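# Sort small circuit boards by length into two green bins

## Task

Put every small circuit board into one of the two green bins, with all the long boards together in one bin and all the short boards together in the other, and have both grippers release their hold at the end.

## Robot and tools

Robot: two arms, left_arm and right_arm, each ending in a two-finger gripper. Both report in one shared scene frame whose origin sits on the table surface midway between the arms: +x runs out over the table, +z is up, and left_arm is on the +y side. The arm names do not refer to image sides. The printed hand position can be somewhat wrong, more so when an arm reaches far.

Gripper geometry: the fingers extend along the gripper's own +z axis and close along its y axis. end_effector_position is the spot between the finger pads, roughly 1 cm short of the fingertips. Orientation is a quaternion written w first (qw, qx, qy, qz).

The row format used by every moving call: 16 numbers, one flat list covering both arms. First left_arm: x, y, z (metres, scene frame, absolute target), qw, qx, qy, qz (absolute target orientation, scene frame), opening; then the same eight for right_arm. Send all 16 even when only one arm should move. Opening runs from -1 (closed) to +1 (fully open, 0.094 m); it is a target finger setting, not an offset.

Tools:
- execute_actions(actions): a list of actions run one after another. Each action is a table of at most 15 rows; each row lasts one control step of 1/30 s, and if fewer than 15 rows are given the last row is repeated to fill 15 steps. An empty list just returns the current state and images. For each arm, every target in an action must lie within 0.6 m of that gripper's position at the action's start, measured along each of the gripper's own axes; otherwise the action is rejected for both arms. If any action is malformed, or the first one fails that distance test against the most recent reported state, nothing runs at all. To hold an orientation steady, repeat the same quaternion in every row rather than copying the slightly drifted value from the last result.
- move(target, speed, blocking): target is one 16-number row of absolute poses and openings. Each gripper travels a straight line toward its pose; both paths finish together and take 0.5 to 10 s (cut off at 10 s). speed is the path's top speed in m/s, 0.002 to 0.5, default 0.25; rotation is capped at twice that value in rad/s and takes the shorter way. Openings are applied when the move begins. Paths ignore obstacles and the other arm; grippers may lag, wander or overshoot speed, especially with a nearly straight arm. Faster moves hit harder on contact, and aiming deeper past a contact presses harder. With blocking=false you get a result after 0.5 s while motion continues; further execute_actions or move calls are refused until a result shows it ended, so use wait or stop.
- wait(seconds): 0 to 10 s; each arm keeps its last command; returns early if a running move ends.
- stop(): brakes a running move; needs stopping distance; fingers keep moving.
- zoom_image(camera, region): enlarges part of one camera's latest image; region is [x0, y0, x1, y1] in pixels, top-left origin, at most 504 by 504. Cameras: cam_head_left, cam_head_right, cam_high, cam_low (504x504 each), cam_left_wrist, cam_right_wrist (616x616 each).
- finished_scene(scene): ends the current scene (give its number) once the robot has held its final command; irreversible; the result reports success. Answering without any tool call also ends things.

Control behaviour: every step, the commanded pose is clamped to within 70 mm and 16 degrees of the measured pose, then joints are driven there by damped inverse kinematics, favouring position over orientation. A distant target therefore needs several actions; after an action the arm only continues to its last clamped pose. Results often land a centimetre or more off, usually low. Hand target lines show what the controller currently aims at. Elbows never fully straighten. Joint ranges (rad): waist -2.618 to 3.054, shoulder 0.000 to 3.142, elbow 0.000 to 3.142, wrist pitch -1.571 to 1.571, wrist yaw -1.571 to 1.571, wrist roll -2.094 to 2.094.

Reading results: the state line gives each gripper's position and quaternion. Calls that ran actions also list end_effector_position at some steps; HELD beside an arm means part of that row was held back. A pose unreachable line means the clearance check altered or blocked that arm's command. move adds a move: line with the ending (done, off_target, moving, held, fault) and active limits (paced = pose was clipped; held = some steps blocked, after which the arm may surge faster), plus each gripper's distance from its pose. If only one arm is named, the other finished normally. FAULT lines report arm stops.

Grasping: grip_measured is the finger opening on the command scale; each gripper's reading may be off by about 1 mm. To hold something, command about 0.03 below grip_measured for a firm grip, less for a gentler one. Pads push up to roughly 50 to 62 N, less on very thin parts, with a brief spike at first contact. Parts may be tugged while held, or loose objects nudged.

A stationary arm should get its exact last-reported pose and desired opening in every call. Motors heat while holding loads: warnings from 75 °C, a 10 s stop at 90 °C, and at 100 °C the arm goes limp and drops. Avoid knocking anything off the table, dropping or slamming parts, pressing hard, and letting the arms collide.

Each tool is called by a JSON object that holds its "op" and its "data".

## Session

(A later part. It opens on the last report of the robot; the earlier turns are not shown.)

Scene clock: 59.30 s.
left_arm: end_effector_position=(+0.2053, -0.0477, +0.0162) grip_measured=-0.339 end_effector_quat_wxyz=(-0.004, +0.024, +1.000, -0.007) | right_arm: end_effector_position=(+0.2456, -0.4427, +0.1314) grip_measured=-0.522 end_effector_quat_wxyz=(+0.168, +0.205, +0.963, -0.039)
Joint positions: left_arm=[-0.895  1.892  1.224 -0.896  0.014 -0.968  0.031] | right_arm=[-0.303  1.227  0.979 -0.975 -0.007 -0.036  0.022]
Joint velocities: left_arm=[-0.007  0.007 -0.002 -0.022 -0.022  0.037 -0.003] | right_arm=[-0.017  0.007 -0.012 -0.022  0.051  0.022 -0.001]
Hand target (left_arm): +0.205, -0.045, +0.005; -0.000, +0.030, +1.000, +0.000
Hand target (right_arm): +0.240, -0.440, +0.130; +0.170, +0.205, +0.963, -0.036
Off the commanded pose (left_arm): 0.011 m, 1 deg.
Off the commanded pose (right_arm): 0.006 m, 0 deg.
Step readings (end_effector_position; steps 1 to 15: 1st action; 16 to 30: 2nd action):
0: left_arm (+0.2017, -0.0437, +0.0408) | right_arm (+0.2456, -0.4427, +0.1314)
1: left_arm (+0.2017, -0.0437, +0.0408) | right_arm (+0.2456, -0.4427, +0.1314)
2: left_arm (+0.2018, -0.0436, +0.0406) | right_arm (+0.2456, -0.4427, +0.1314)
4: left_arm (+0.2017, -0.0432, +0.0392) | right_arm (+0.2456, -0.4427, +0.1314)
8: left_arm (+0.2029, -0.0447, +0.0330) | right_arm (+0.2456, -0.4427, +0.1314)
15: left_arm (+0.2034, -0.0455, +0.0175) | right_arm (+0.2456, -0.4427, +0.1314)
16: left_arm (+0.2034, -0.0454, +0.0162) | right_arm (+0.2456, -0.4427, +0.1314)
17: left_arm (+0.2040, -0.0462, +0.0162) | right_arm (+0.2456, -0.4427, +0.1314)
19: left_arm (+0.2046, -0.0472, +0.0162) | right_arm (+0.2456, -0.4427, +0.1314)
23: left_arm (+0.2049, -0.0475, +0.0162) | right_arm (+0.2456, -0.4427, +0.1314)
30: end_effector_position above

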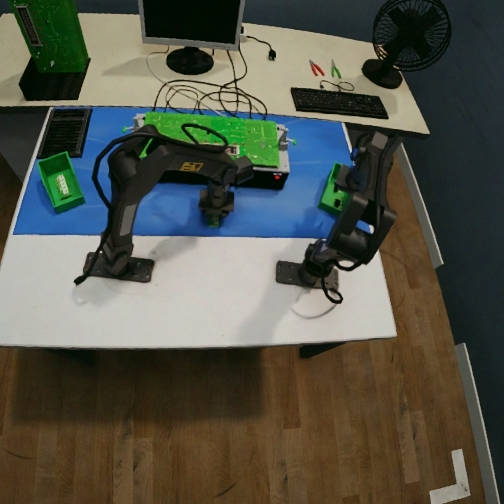

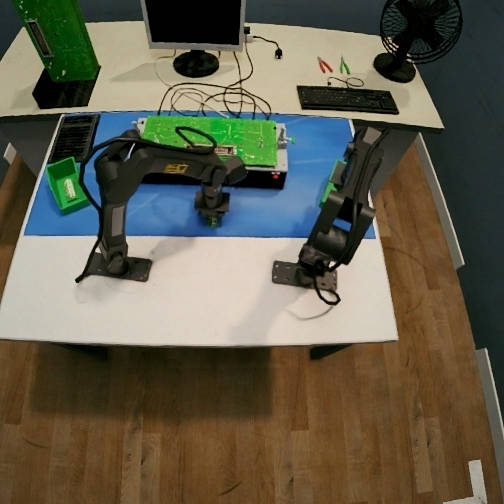

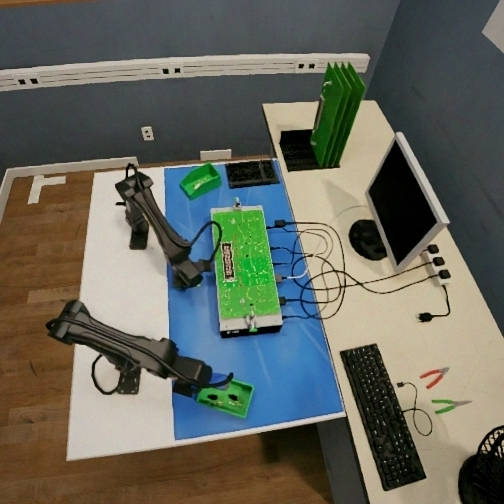

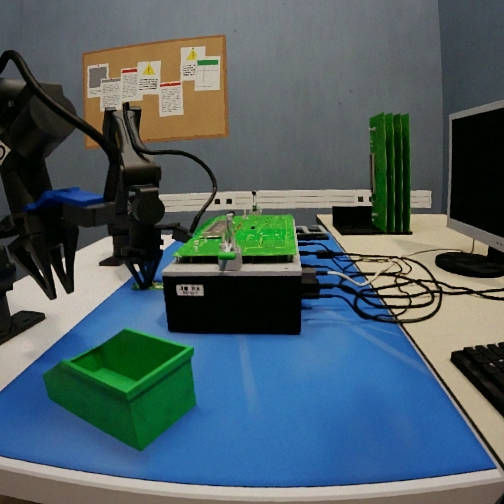

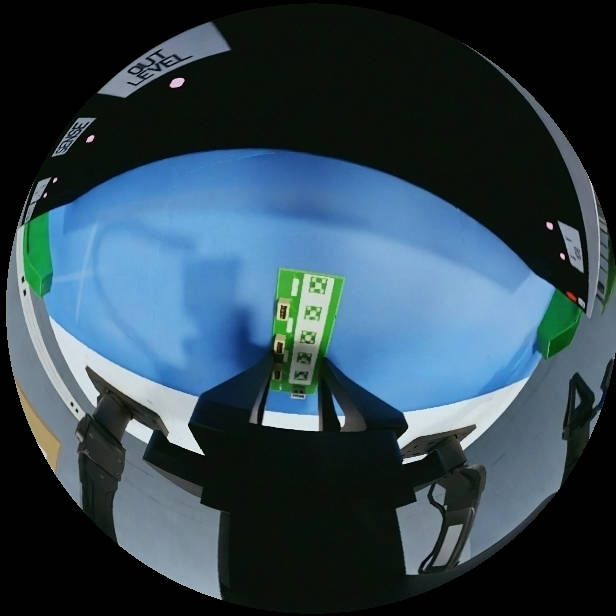

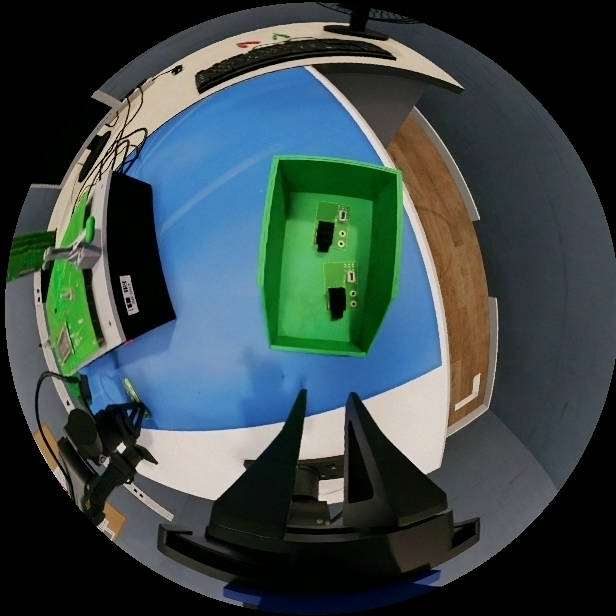

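{"op": "execute_actions", "data": {"actions": [[[0.205,-0.046,0.011,0,0.03,0.9995,0,-0.355, 0.24,-0.44,0.13,0.170,0.2053,0.963,-0.0363,-0.52],[0.205,-0.046,0.016,0,0.03,0.9995,0,-0.355, 0.24,-0.44,0.13,0.170,0.2053,0.963,-0.0363,-0.52],[0.205,-0.046,0.020,0,0.03,0.9995,0,-0.355, 0.24,-0.44,0.13,0.170,0.2053,0.963,-0.0363,-0.52],[0.205,-0.046,0.024,0,0.03,0.9995,0,-0.355, 0.24,-0.44,0.13,0.170,0.2053,0.963,-0.0363,-0.52],[0.205,-0.046,0.028,0,0.03,0.9995,0,-0.355, 0.24,-0.44,0.13,0.170,0.2053,0.963,-0.0363,-0.52],[0.204,-0.046,0.033,0,0.03,0.9995,0,-0.355, 0.24,-0.44,0.13,0.170,0.2053,0.963,-0.0363,-0.52],[0.203,-0.046,0.038,0,0.03,0.9995,0,-0.355, 0.24,-0.44,0.13,0.170,0.2053,0.963,-0.0363,-0.52],[0.202,-0.045,0.043,0,0.03,0.9995,0,-0.355, 0.24,-0.44,0.13,0.170,0.2053,0.963,-0.0363,-0.52],[0.201,-0.044,0.048,0,0.03,0.9995,0,-0.355, 0.24,-0.44,0.13,0.170,0.2053,0.963,-0.0363,-0.52],[0.200,-0.042,0.053,0,0.03,0.9995,0,-0.355, 0.24,-0.44,0.13,0.170,0.2053,0.963,-0.0363,-0.52],[0.198,-0.039,0.058,0,0.03,0.9995,0,-0.355, 0.24,-0.44,0.13,0.170,0.2053,0.963,-0.0363,-0.52],[0.196,-0.035,0.063,0,0.03,0.9995,0,-0.355, 0.24,-0.44,0.13,0.170,0.2053,0.963,-0.0363,-0.52],[0.194,-0.030,0.067,0,0.03,0.9995,0,-0.355, 0.24,-0.44,0.13,0.170,0.2053,0.963,-0.0363,-0.52],[0.192,-0.024,0.071,0,0.03,0.9995,0,-0.355, 0.24,-0.44,0.13,0.170,0.2053,0.963,-0.0363,-0.52],[0.190,-0.017,0.075,0,0.03,0.9995,0,-0.355, 0.24,-0.44,0.13,0.170,0.2053,0.963,-0.0363,-0.52]]]}}

{"op": "move", "data": {"target": [0.297,0.446,0.125,0,-0.2036,0.979,0,-0.355, 0.24,-0.44,0.13,0.170,0.2053,0.963,-0.0363,-0.52], "speed": 0.4}}

Scene clock: 60.97 s.
left_arm: end_effector_position=(+0.1972, -0.0368, +0.0550) grip_measured=-0.340 end_effector_quat_wxyz=(-0.000, +0.026, +1.000, -0.013) | right_arm: end_effector_position=(+0.2456, -0.4427, +0.1314) grip_measured=-0.522 end_effector_quat_wxyz=(+0.168, +0.205, +0.963, -0.039)
Joint positions: left_arm=[-0.899  1.78   1.244 -1.014  0.014 -0.968  0.031] | right_arm=[-0.303  1.227  0.979 -0.975 -0.007 -0.036  0.022]
Joint velocities: left_arm=[ 0.002 -0.696 -0.022 -0.344 -0.081  0.007 -0.   ] | right_arm=[ 0.002 -0.012 -0.012  0.037 -0.007 -0.081  0.   ]
Hand target (left_arm): +0.190, -0.018, +0.071; -0.000, +0.030, +1.000, -0.000
Hand target (right_arm): +0.240, -0.440, +0.130; +0.170, +0.205, +0.963, -0.036
Off the commanded pose (left_arm): 0.029 m, 2 deg.
Off the commanded pose (right_arm): 0.006 m, 0 deg.
Step readings (end_effector_position):
0: left_arm (+0.2053, -0.0477, +0.0162) | right_arm (+0.2456, -0.4427, +0.1314)
1: left_arm (+0.2053, -0.0477, +0.0162) | right_arm (+0.2456, -0.4427, +0.1314)
2: left_arm (+0.2052, -0.0476, +0.0162) | right_arm (+0.2456, -0.4427, +0.1314)
4: left_arm (+0.2051, -0.0474, +0.0162) | right_arm (+0.2456, -0.4427, +0.1314)
8: left_arm (+0.2033, -0.0445, +0.0198) | right_arm (+0.2456, -0.4427, +0.1314)
15: end_effector_position above

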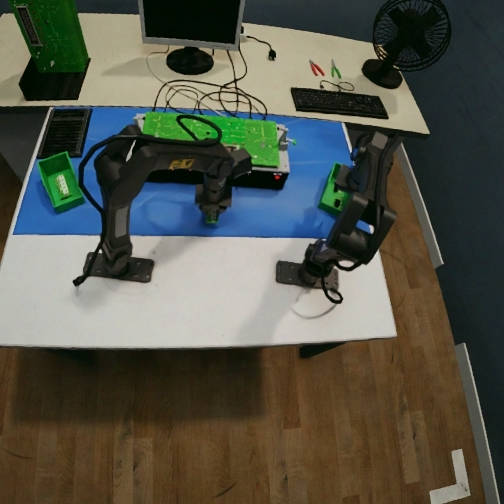

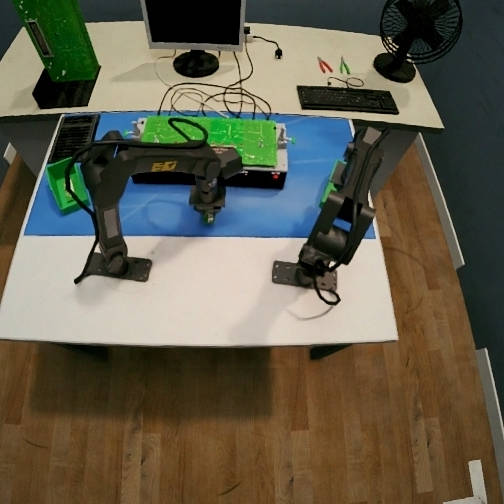

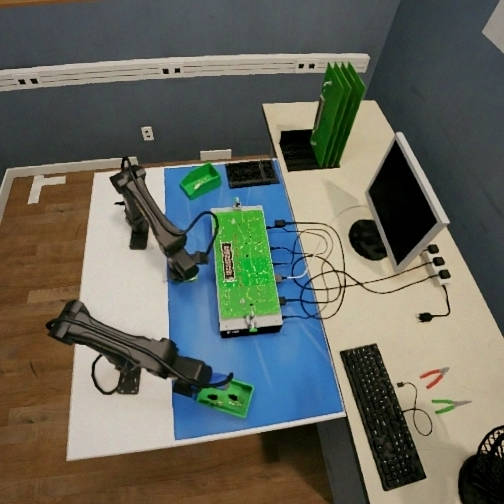

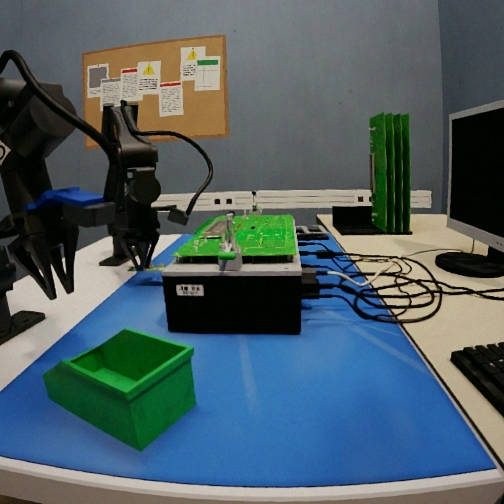

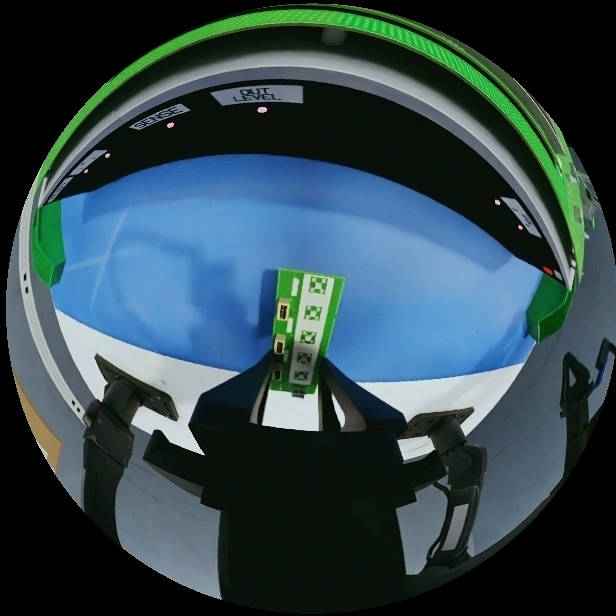

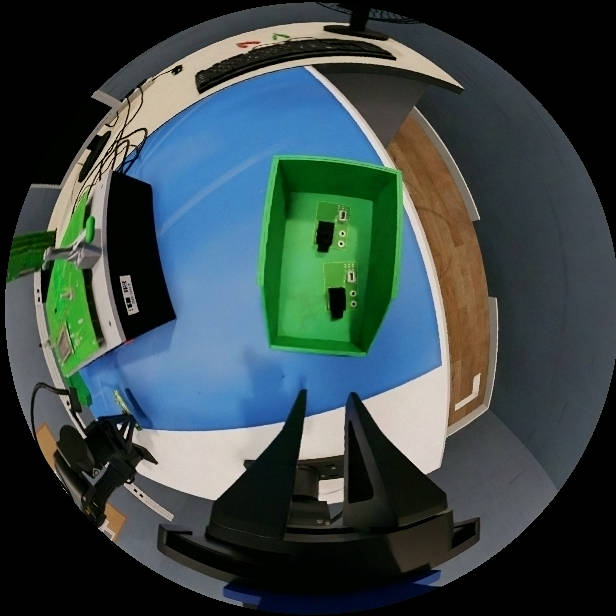

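Scene clock: 63.00 s.
left_arm: end_effector_position=(+0.2907, +0.4470, +0.1204) grip_measured=-0.340 end_effector_quat_wxyz=(-0.004, -0.211, +0.977, +0.009) | right_arm: end_effector_position=(+0.2456, -0.4427, +0.1314) grip_measured=-0.522 end_effector_quat_wxyz=(+0.168, +0.205, +0.963, -0.039)
Joint positions: left_arm=[ 0.785  1.808  1.542 -1.304 -0.02   0.24   0.031] | right_arm=[-0.303  1.227  0.979 -0.975 -0.007 -0.036  0.022]
Joint velocities: left_arm=[ 0.007  0.002 -0.007 -0.081 -0.022  0.022  0.   ] | right_arm=[ 0.007 -0.002 -0.002  0.022 -0.022  0.007 -0.001]
Hand target (left_arm): +0.294, +0.447, +0.125; -0.002, -0.204, +0.979, +0.010
Hand target (right_arm): +0.240, -0.440, +0.130; +0.170, +0.205, +0.963, -0.036
Off the commanded pose (left_arm): 0.008 m, 1 deg.
Off the commanded pose (right_arm): 0.006 m, 0 deg.
move: done

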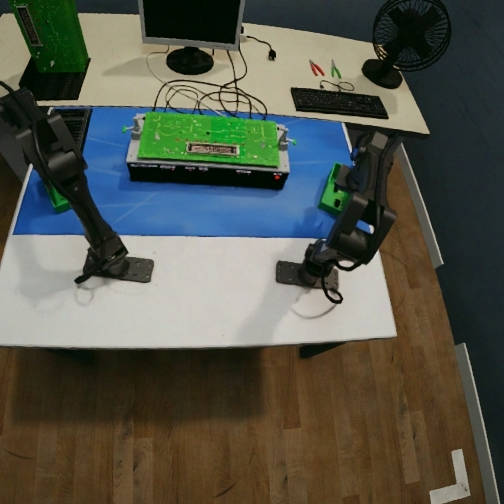

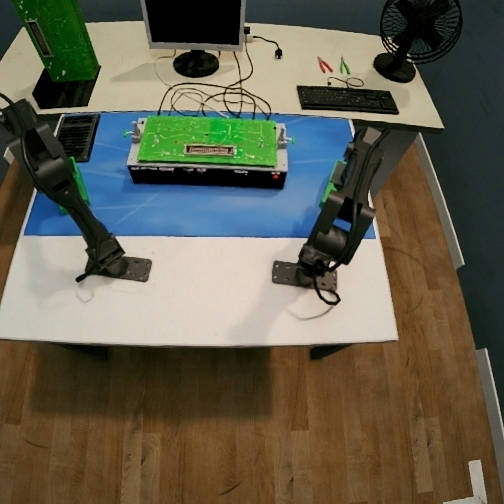

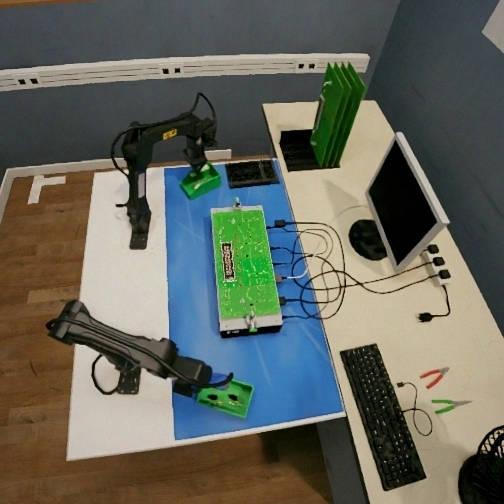

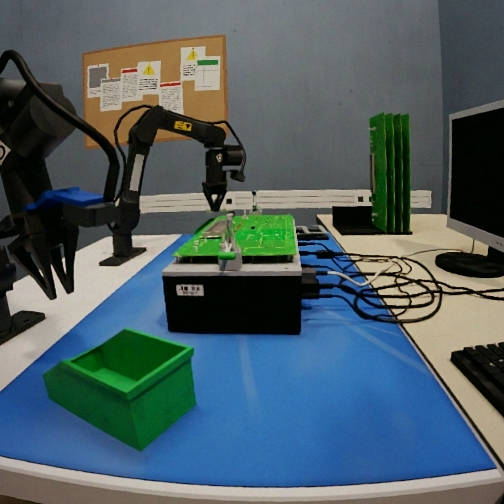

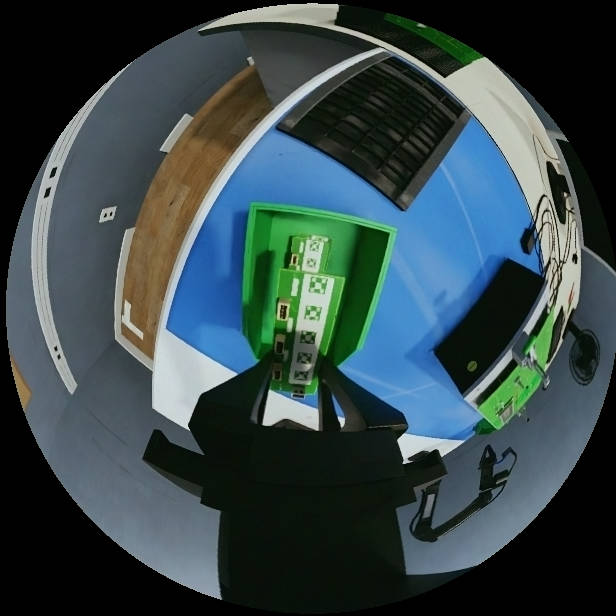

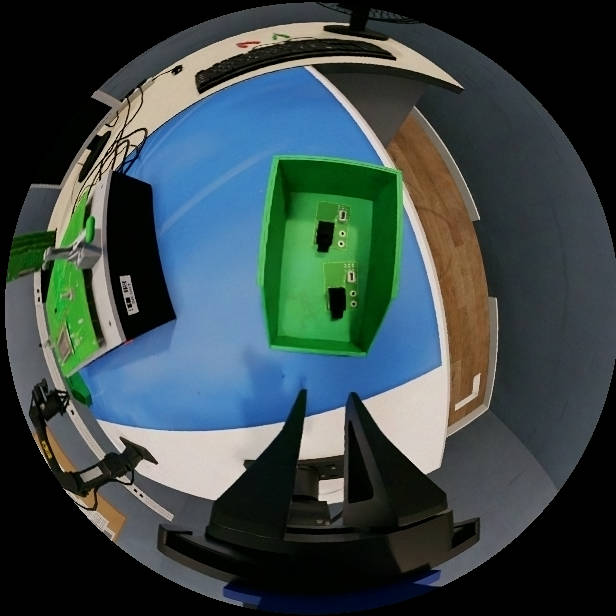

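{"op": "move", "data": {"target": [0.299,0.446,0.033,0,-0.2036,0.979,0,-0.355, 0.24,-0.44,0.13,0.170,0.2053,0.963,-0.0363,-0.52], "speed": 0.15}}

Scene clock: 64.50 s.
left_arm: end_effector_position=(+0.2969, +0.4500, +0.0364) grip_measured=-0.341 end_effector_quat_wxyz=(-0.004, -0.210, +0.978, +0.004) | right_arm: end_effector_position=(+0.2456, -0.4427, +0.1314) grip_measured=-0.522 end_effector_quat_wxyz=(+0.168, +0.205, +0.963, -0.039)
Joint positions: left_arm=[ 0.785  1.895  1.316 -0.995 -0.011  0.24   0.031] | right_arm=[-0.303  1.227  0.979 -0.975 -0.007 -0.036  0.022]
Joint velocities: left_arm=[-0.012 -0.017  0.012  0.007  0.007 -0.037 -0.001] | right_arm=[-0.007  0.007 -0.012  0.081 -0.037 -0.007 -0.001]
Hand target (left_arm): +0.300, +0.446, +0.033; -0.000, -0.204, +0.979, -0.000
Hand target (right_arm): +0.240, -0.440, +0.130; +0.170, +0.205, +0.963, -0.036
Off the commanded pose (left_arm): 0.006 m, 1 deg.
Off the commanded pose (right_arm): 0.006 m, 0 deg.
move: done

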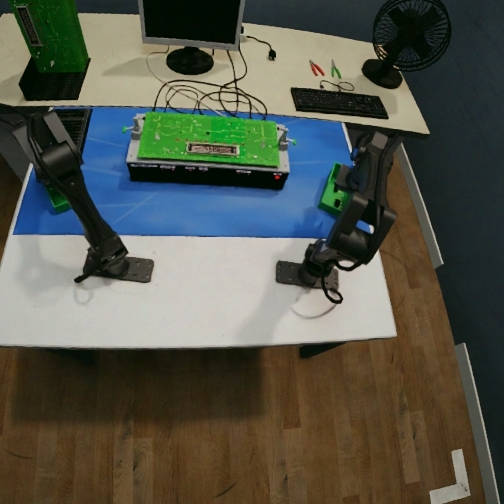

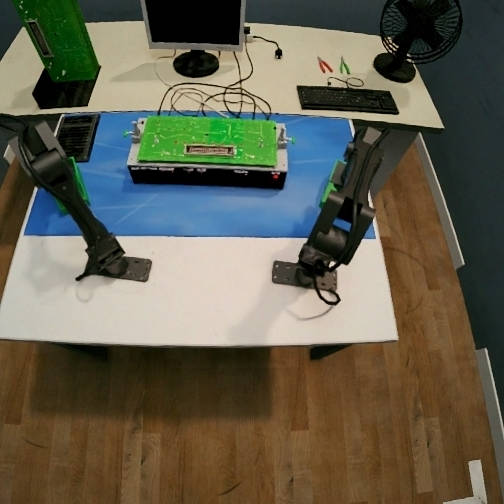

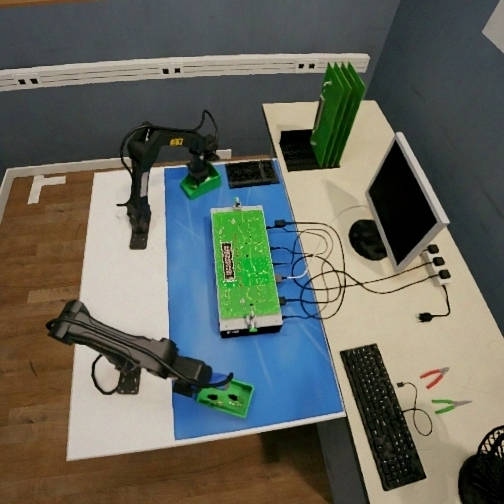

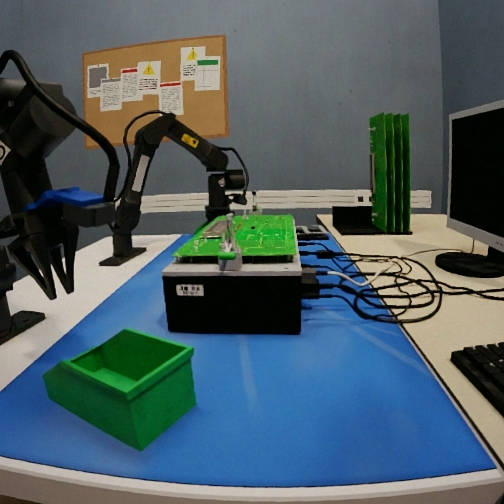

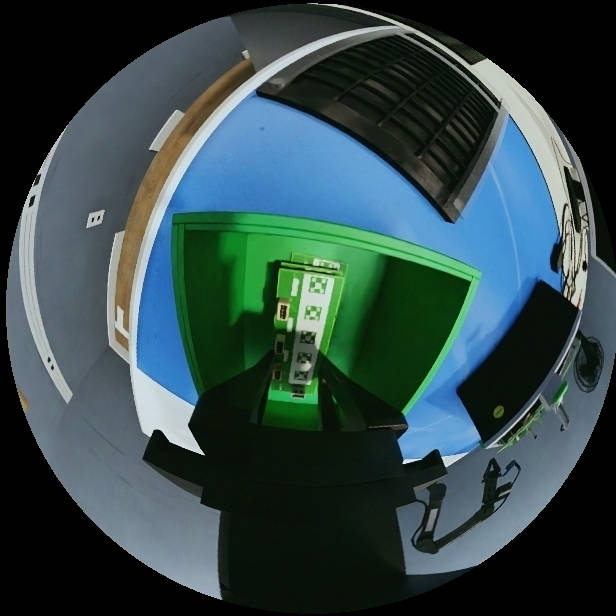

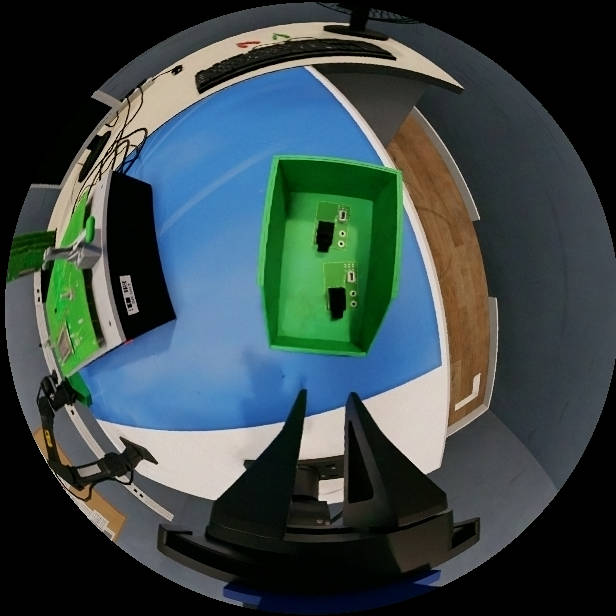

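Release and lift clear.

{"op": "execute_actions", "data": {"actions": [[[0.298,0.448,0.033,0,-0.2036,0.979,0,-0.31, 0.24,-0.44,0.13,0.170,0.2053,0.963,-0.0363,-0.52],[0.298,0.448,0.034,0,-0.2036,0.979,0,-0.27, 0.24,-0.44,0.13,0.170,0.2053,0.963,-0.0363,-0.52],[0.298,0.448,0.035,0,-0.2036,0.979,0,-0.23, 0.24,-0.44,0.13,0.170,0.2053,0.963,-0.0363,-0.52],[0.298,0.448,0.036,0,-0.2036,0.979,0,-0.19, 0.24,-0.44,0.13,0.170,0.2053,0.963,-0.0363,-0.52],[0.298,0.448,0.038,0,-0.2036,0.979,0,-0.16, 0.24,-0.44,0.13,0.170,0.2053,0.963,-0.0363,-0.52],[0.298,0.448,0.041,0,-0.2036,0.979,0,-0.15, 0.24,-0.44,0.13,0.170,0.2053,0.963,-0.0363,-0.52],[0.298,0.448,0.045,0,-0.2036,0.979,0,-0.15, 0.24,-0.44,0.13,0.170,0.2053,0.963,-0.0363,-0.52],[0.298,0.448,0.050,0,-0.2036,0.979,0,-0.15, 0.24,-0.44,0.13,0.170,0.2053,0.963,-0.0363,-0.52],[0.298,0.448,0.056,0,-0.2036,0.979,0,-0.15, 0.24,-0.44,0.13,0.170,0.2053,0.963,-0.0363,-0.52],[0.298,0.448,0.063,0,-0.2036,0.979,0,-0.15, 0.24,-0.44,0.13,0.170,0.2053,0.963,-0.0363,-0.52],[0.298,0.448,0.070,0,-0.2036,0.979,0,-0.15, 0.24,-0.44,0.13,0.170,0.2053,0.963,-0.0363,-0.52],[0.298,0.448,0.078,0,-0.2036,0.979,0,-0.15, 0.24,-0.44,0.13,0.170,0.2053,0.963,-0.0363,-0.52],[0.297,0.4475,0.086,0,-0.2036,0.979,0,-0.15, 0.24,-0.44,0.13,0.170,0.2053,0.963,-0.0363,-0.52],[0.296,0.447,0.094,0,-0.2036,0.979,0,-0.15, 0.24,-0.44,0.13,0.170,0.2053,0.963,-0.0363,-0.52],[0.295,0.4465,0.102,0,-0.2036,0.979,0,-0.15, 0.24,-0.44,0.13,0.170,0.2053,0.963,-0.0363,-0.52]]]}}

{"op": "wait", "data": {"seconds": 0.5}}

Scene clock: 66.40 s.
left_arm: end_effector_position=(+0.2966, +0.4498, +0.0660) grip_measured=-0.152 end_effector_quat_wxyz=(-0.005, -0.208, +0.978, +0.004) | right_arm: end_effector_position=(+0.2456, -0.4427, +0.1314) grip_measured=-0.522 end_effector_quat_wxyz=(+0.168, +0.205, +0.963, -0.039)
Joint positions: left_arm=[ 0.785  1.865  1.398 -1.11  -0.011  0.246  0.04 ] | right_arm=[-0.303  1.227  0.979 -0.975 -0.007 -0.036  0.022]
Joint velocities: left_arm=[ 0.017 -0.32   0.574 -0.593 -0.066  0.007  0.001] | right_arm=[ 0.017 -0.002 -0.017  0.081  0.066 -0.007  0.   ]
Hand target (left_arm): +0.294, +0.446, +0.099; +0.003, -0.204, +0.979, +0.002
Hand target (right_arm): +0.240, -0.440, +0.130; +0.170, +0.205, +0.963, -0.036
Off the commanded pose (left_arm): 0.036 m, 1 deg.
Off the commanded pose (right_arm): 0.006 m, 0 deg.
Step readings (end_effector_position):
0: left_arm (+0.2972, +0.4503, +0.0364) | right_arm (+0.2456, -0.4427, +0.1314)
1: left_arm (+0.2972, +0.4503, +0.0364) | right_arm (+0.2456, -0.4427, +0.1314)
2: left_arm (+0.2972, +0.4503, +0.0364) | right_arm (+0.2456, -0.4427, +0.1314)
4: left_arm (+0.2972, +0.4503, +0.0364) | right_arm (+0.2456, -0.4427, +0.1314)
8: left_arm (+0.2964, +0.4496, +0.0365) | right_arm (+0.2456, -0.4427, +0.1314)
15: end_effector_position above

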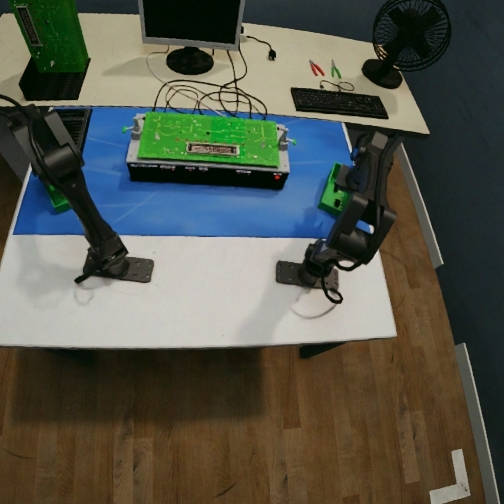

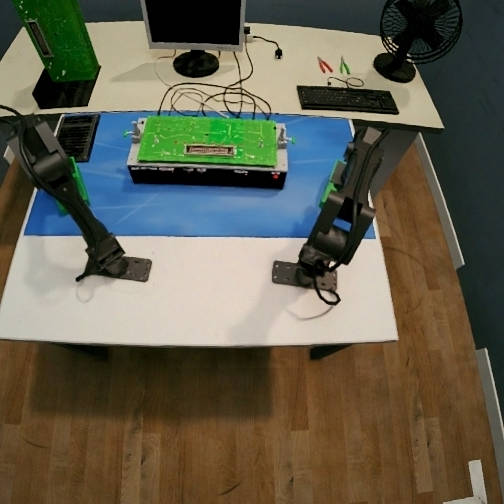

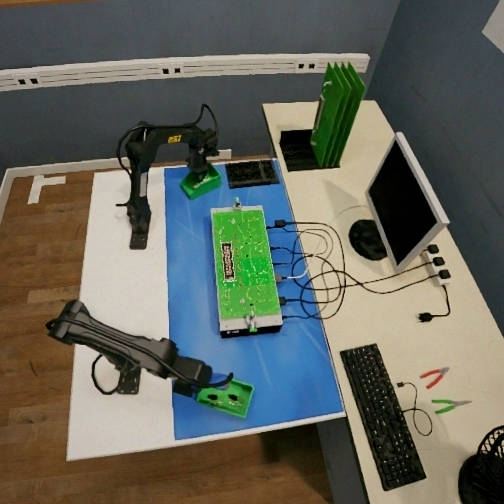

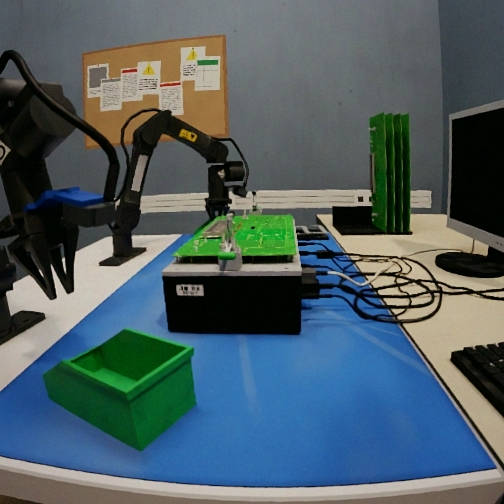

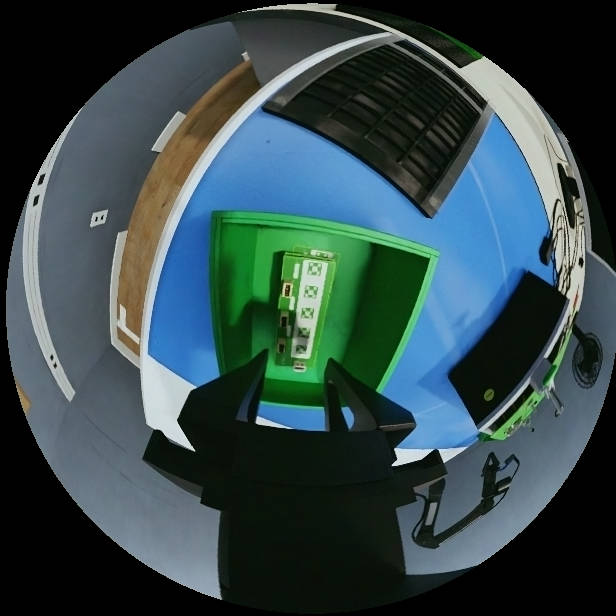

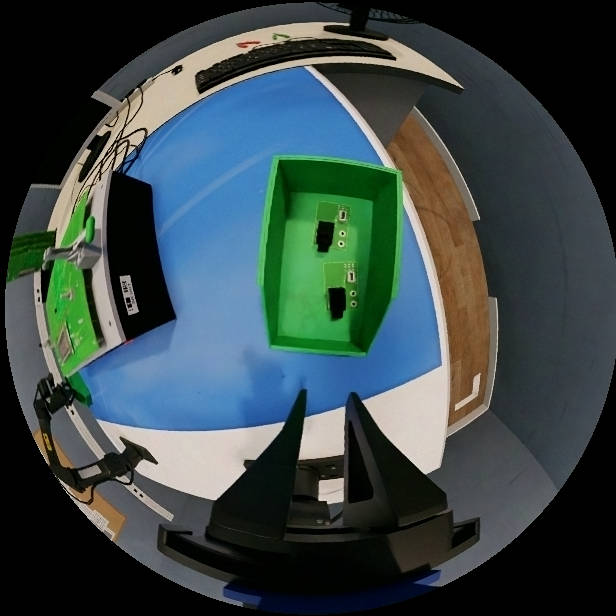

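Scene clock: 66.90 s.
left_arm: end_effector_position=(+0.2934, +0.4473, +0.0952) grip_measured=-0.152 end_effector_quat_wxyz=(+0.003, -0.207, +0.978, +0.008) | right_arm: end_effector_position=(+0.2456, -0.4427, +0.1314) grip_measured=-0.522 end_effector_quat_wxyz=(+0.168, +0.205, +0.963, -0.039)
Joint positions: left_arm=[ 0.785  1.814  1.45  -1.195 -0.011  0.247  0.04 ] | right_arm=[-0.303  1.227  0.979 -0.975 -0.007 -0.036  0.022]
Joint velocities: left_arm=[ 0.022  0.002 -0.022 -0.037 -0.051  0.037 -0.001] | right_arm=[-0.002 -0.012  0.002 -0.022  0.037 -0.095 -0.001]
Hand target (left_arm): +0.294, +0.446, +0.099; +0.003, -0.204, +0.979, +0.002
Hand target (right_arm): +0.240, -0.440, +0.130; +0.170, +0.205, +0.963, -0.036
Off the commanded pose (left_arm): 0.007 m, 1 deg.
Off the commanded pose (right_arm): 0.006 m, 0 deg.
wait: 0.50 s; no rest

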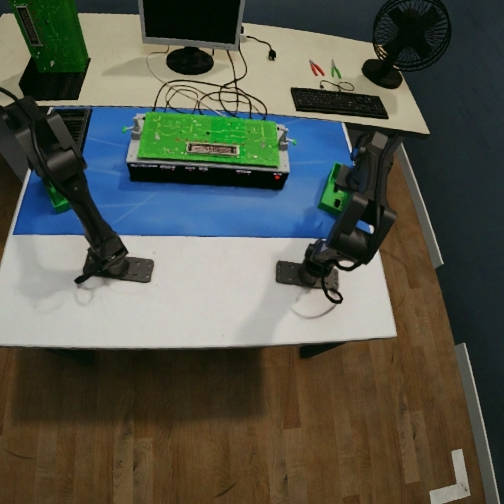

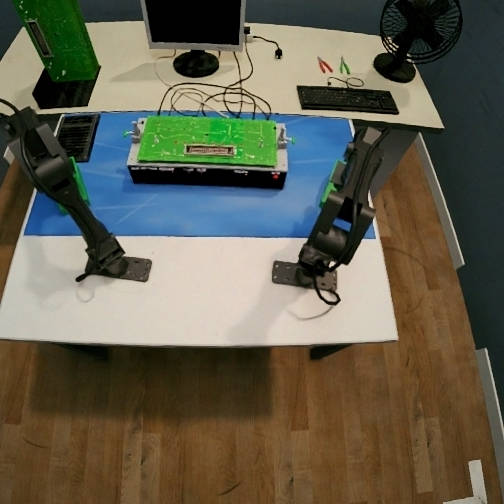

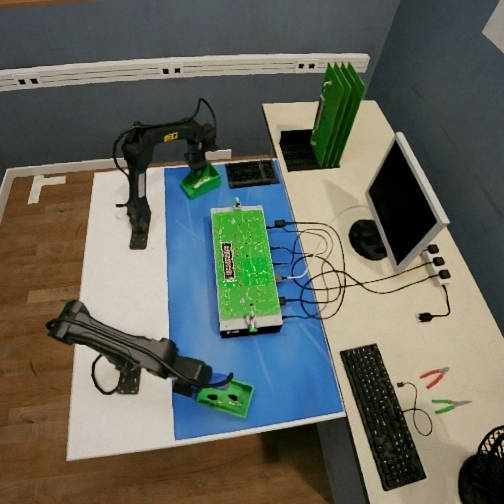

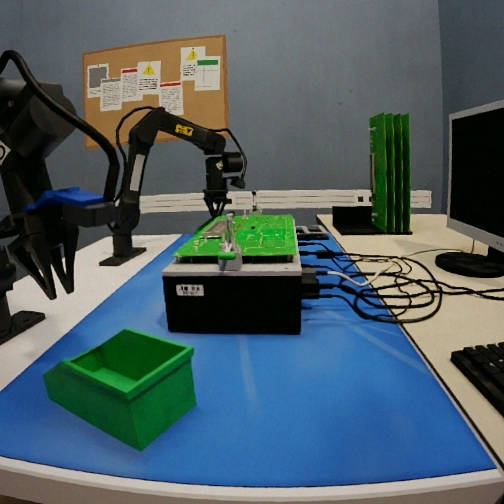

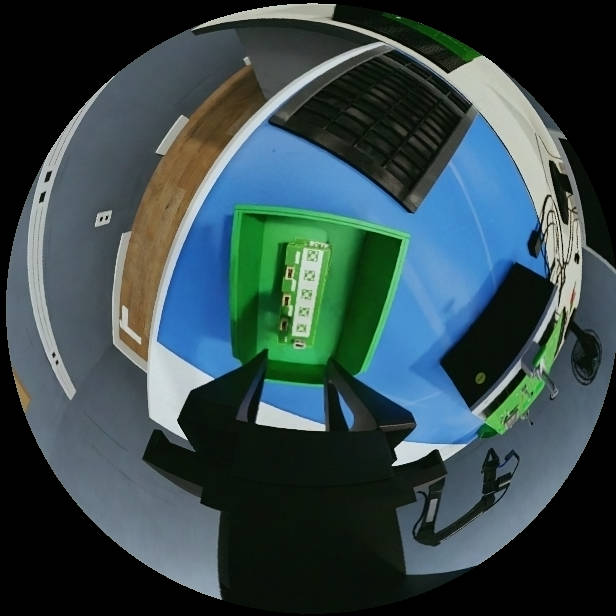

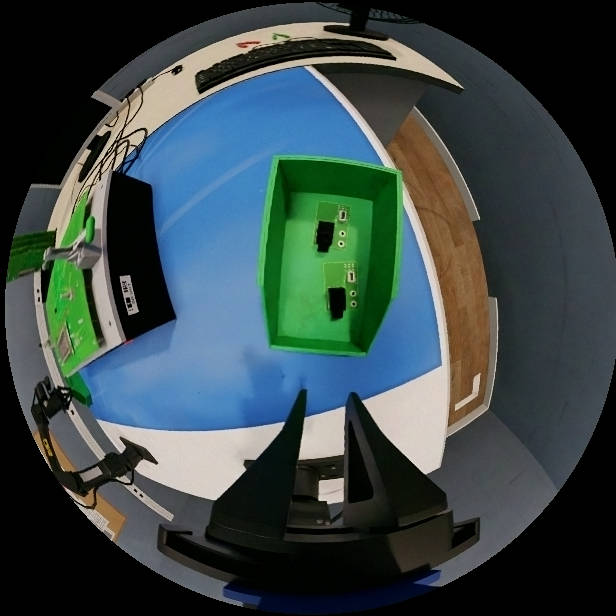

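{"op": "execute_actions", "data": {"actions": []}}

Scene clock: 68.27 s.
left_arm: end_effector_position=(+0.2928, +0.4468, +0.0952) grip_measured=-0.152 end_effector_quat_wxyz=(+0.001, -0.207, +0.978, +0.007) | right_arm: end_effector_position=(+0.2456, -0.4427, +0.1314) grip_measured=-0.522 end_effector_quat_wxyz=(+0.168, +0.205, +0.963, -0.039)
Joint positions: left_arm=[ 0.785  1.814  1.45  -1.198 -0.011  0.247  0.04 ] | right_arm=[-0.303  1.227  0.979 -0.975 -0.007 -0.036  0.022]
Joint velocities: left_arm=[ 0.002 -0.012 -0.007  0.037  0.037  0.037 -0.   ] | right_arm=[ 0.002 -0.002  0.007 -0.037 -0.022  0.007  0.   ]
Hand target (left_arm): +0.294, +0.446, +0.099; +0.003, -0.204, +0.979, +0.002
Hand target (right_arm): +0.240, -0.440, +0.130; +0.170, +0.205, +0.963, -0.036
Off the commanded pose (left_arm): 0.007 m, 1 deg.
Off the commanded pose (right_arm): 0.006 m, 0 deg.

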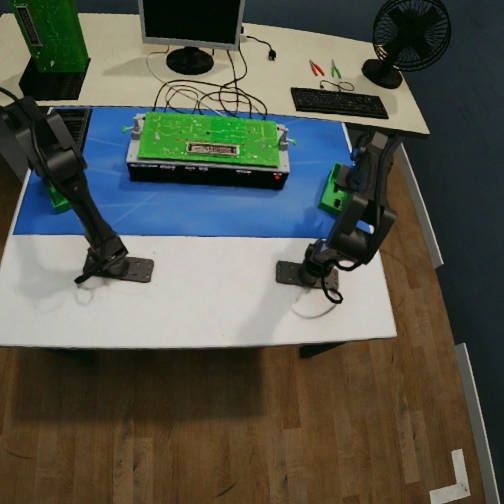

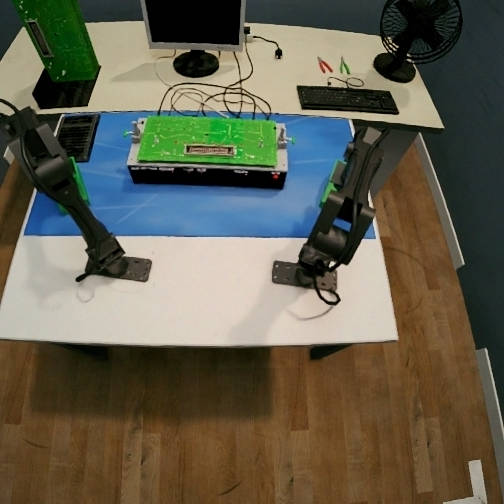

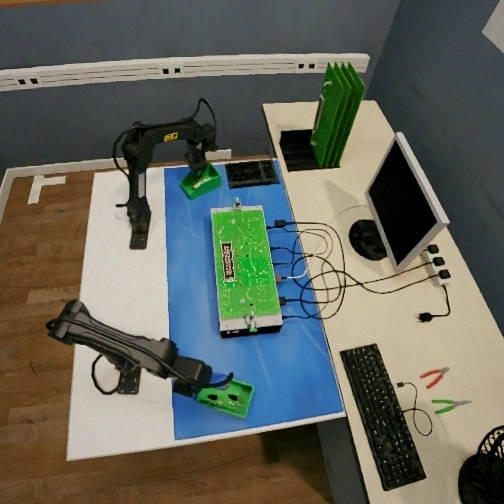

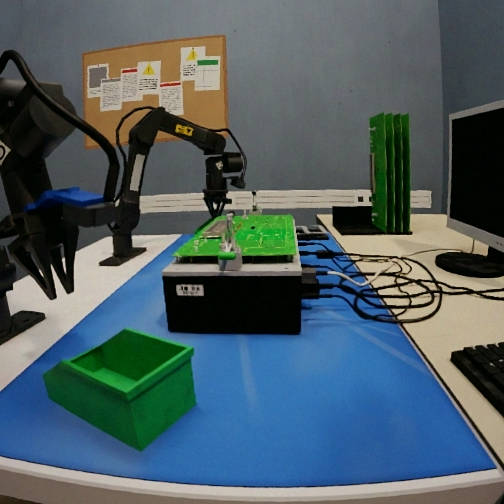

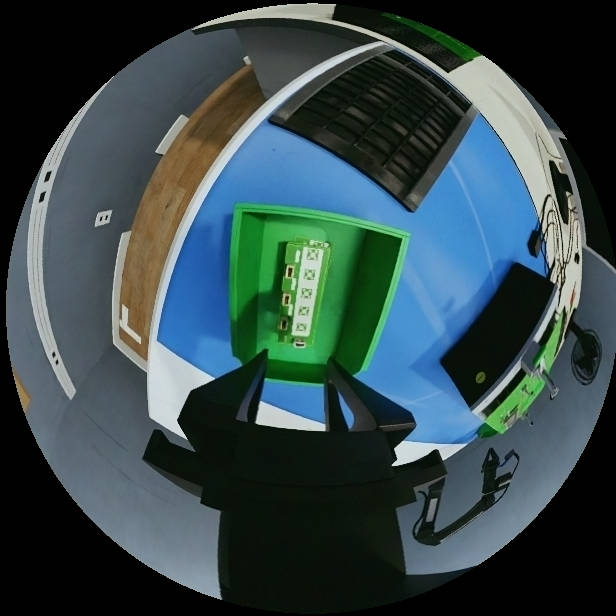

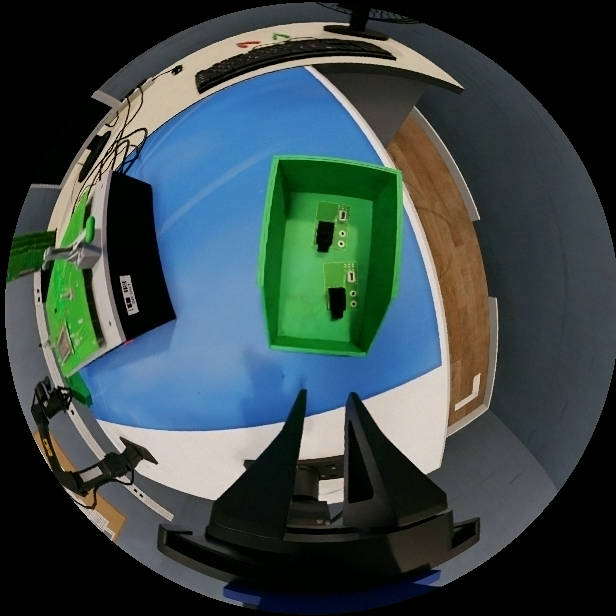

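{"op": "finished_scene", "data": {"scene": 1}}

The scene is finished: the task was done.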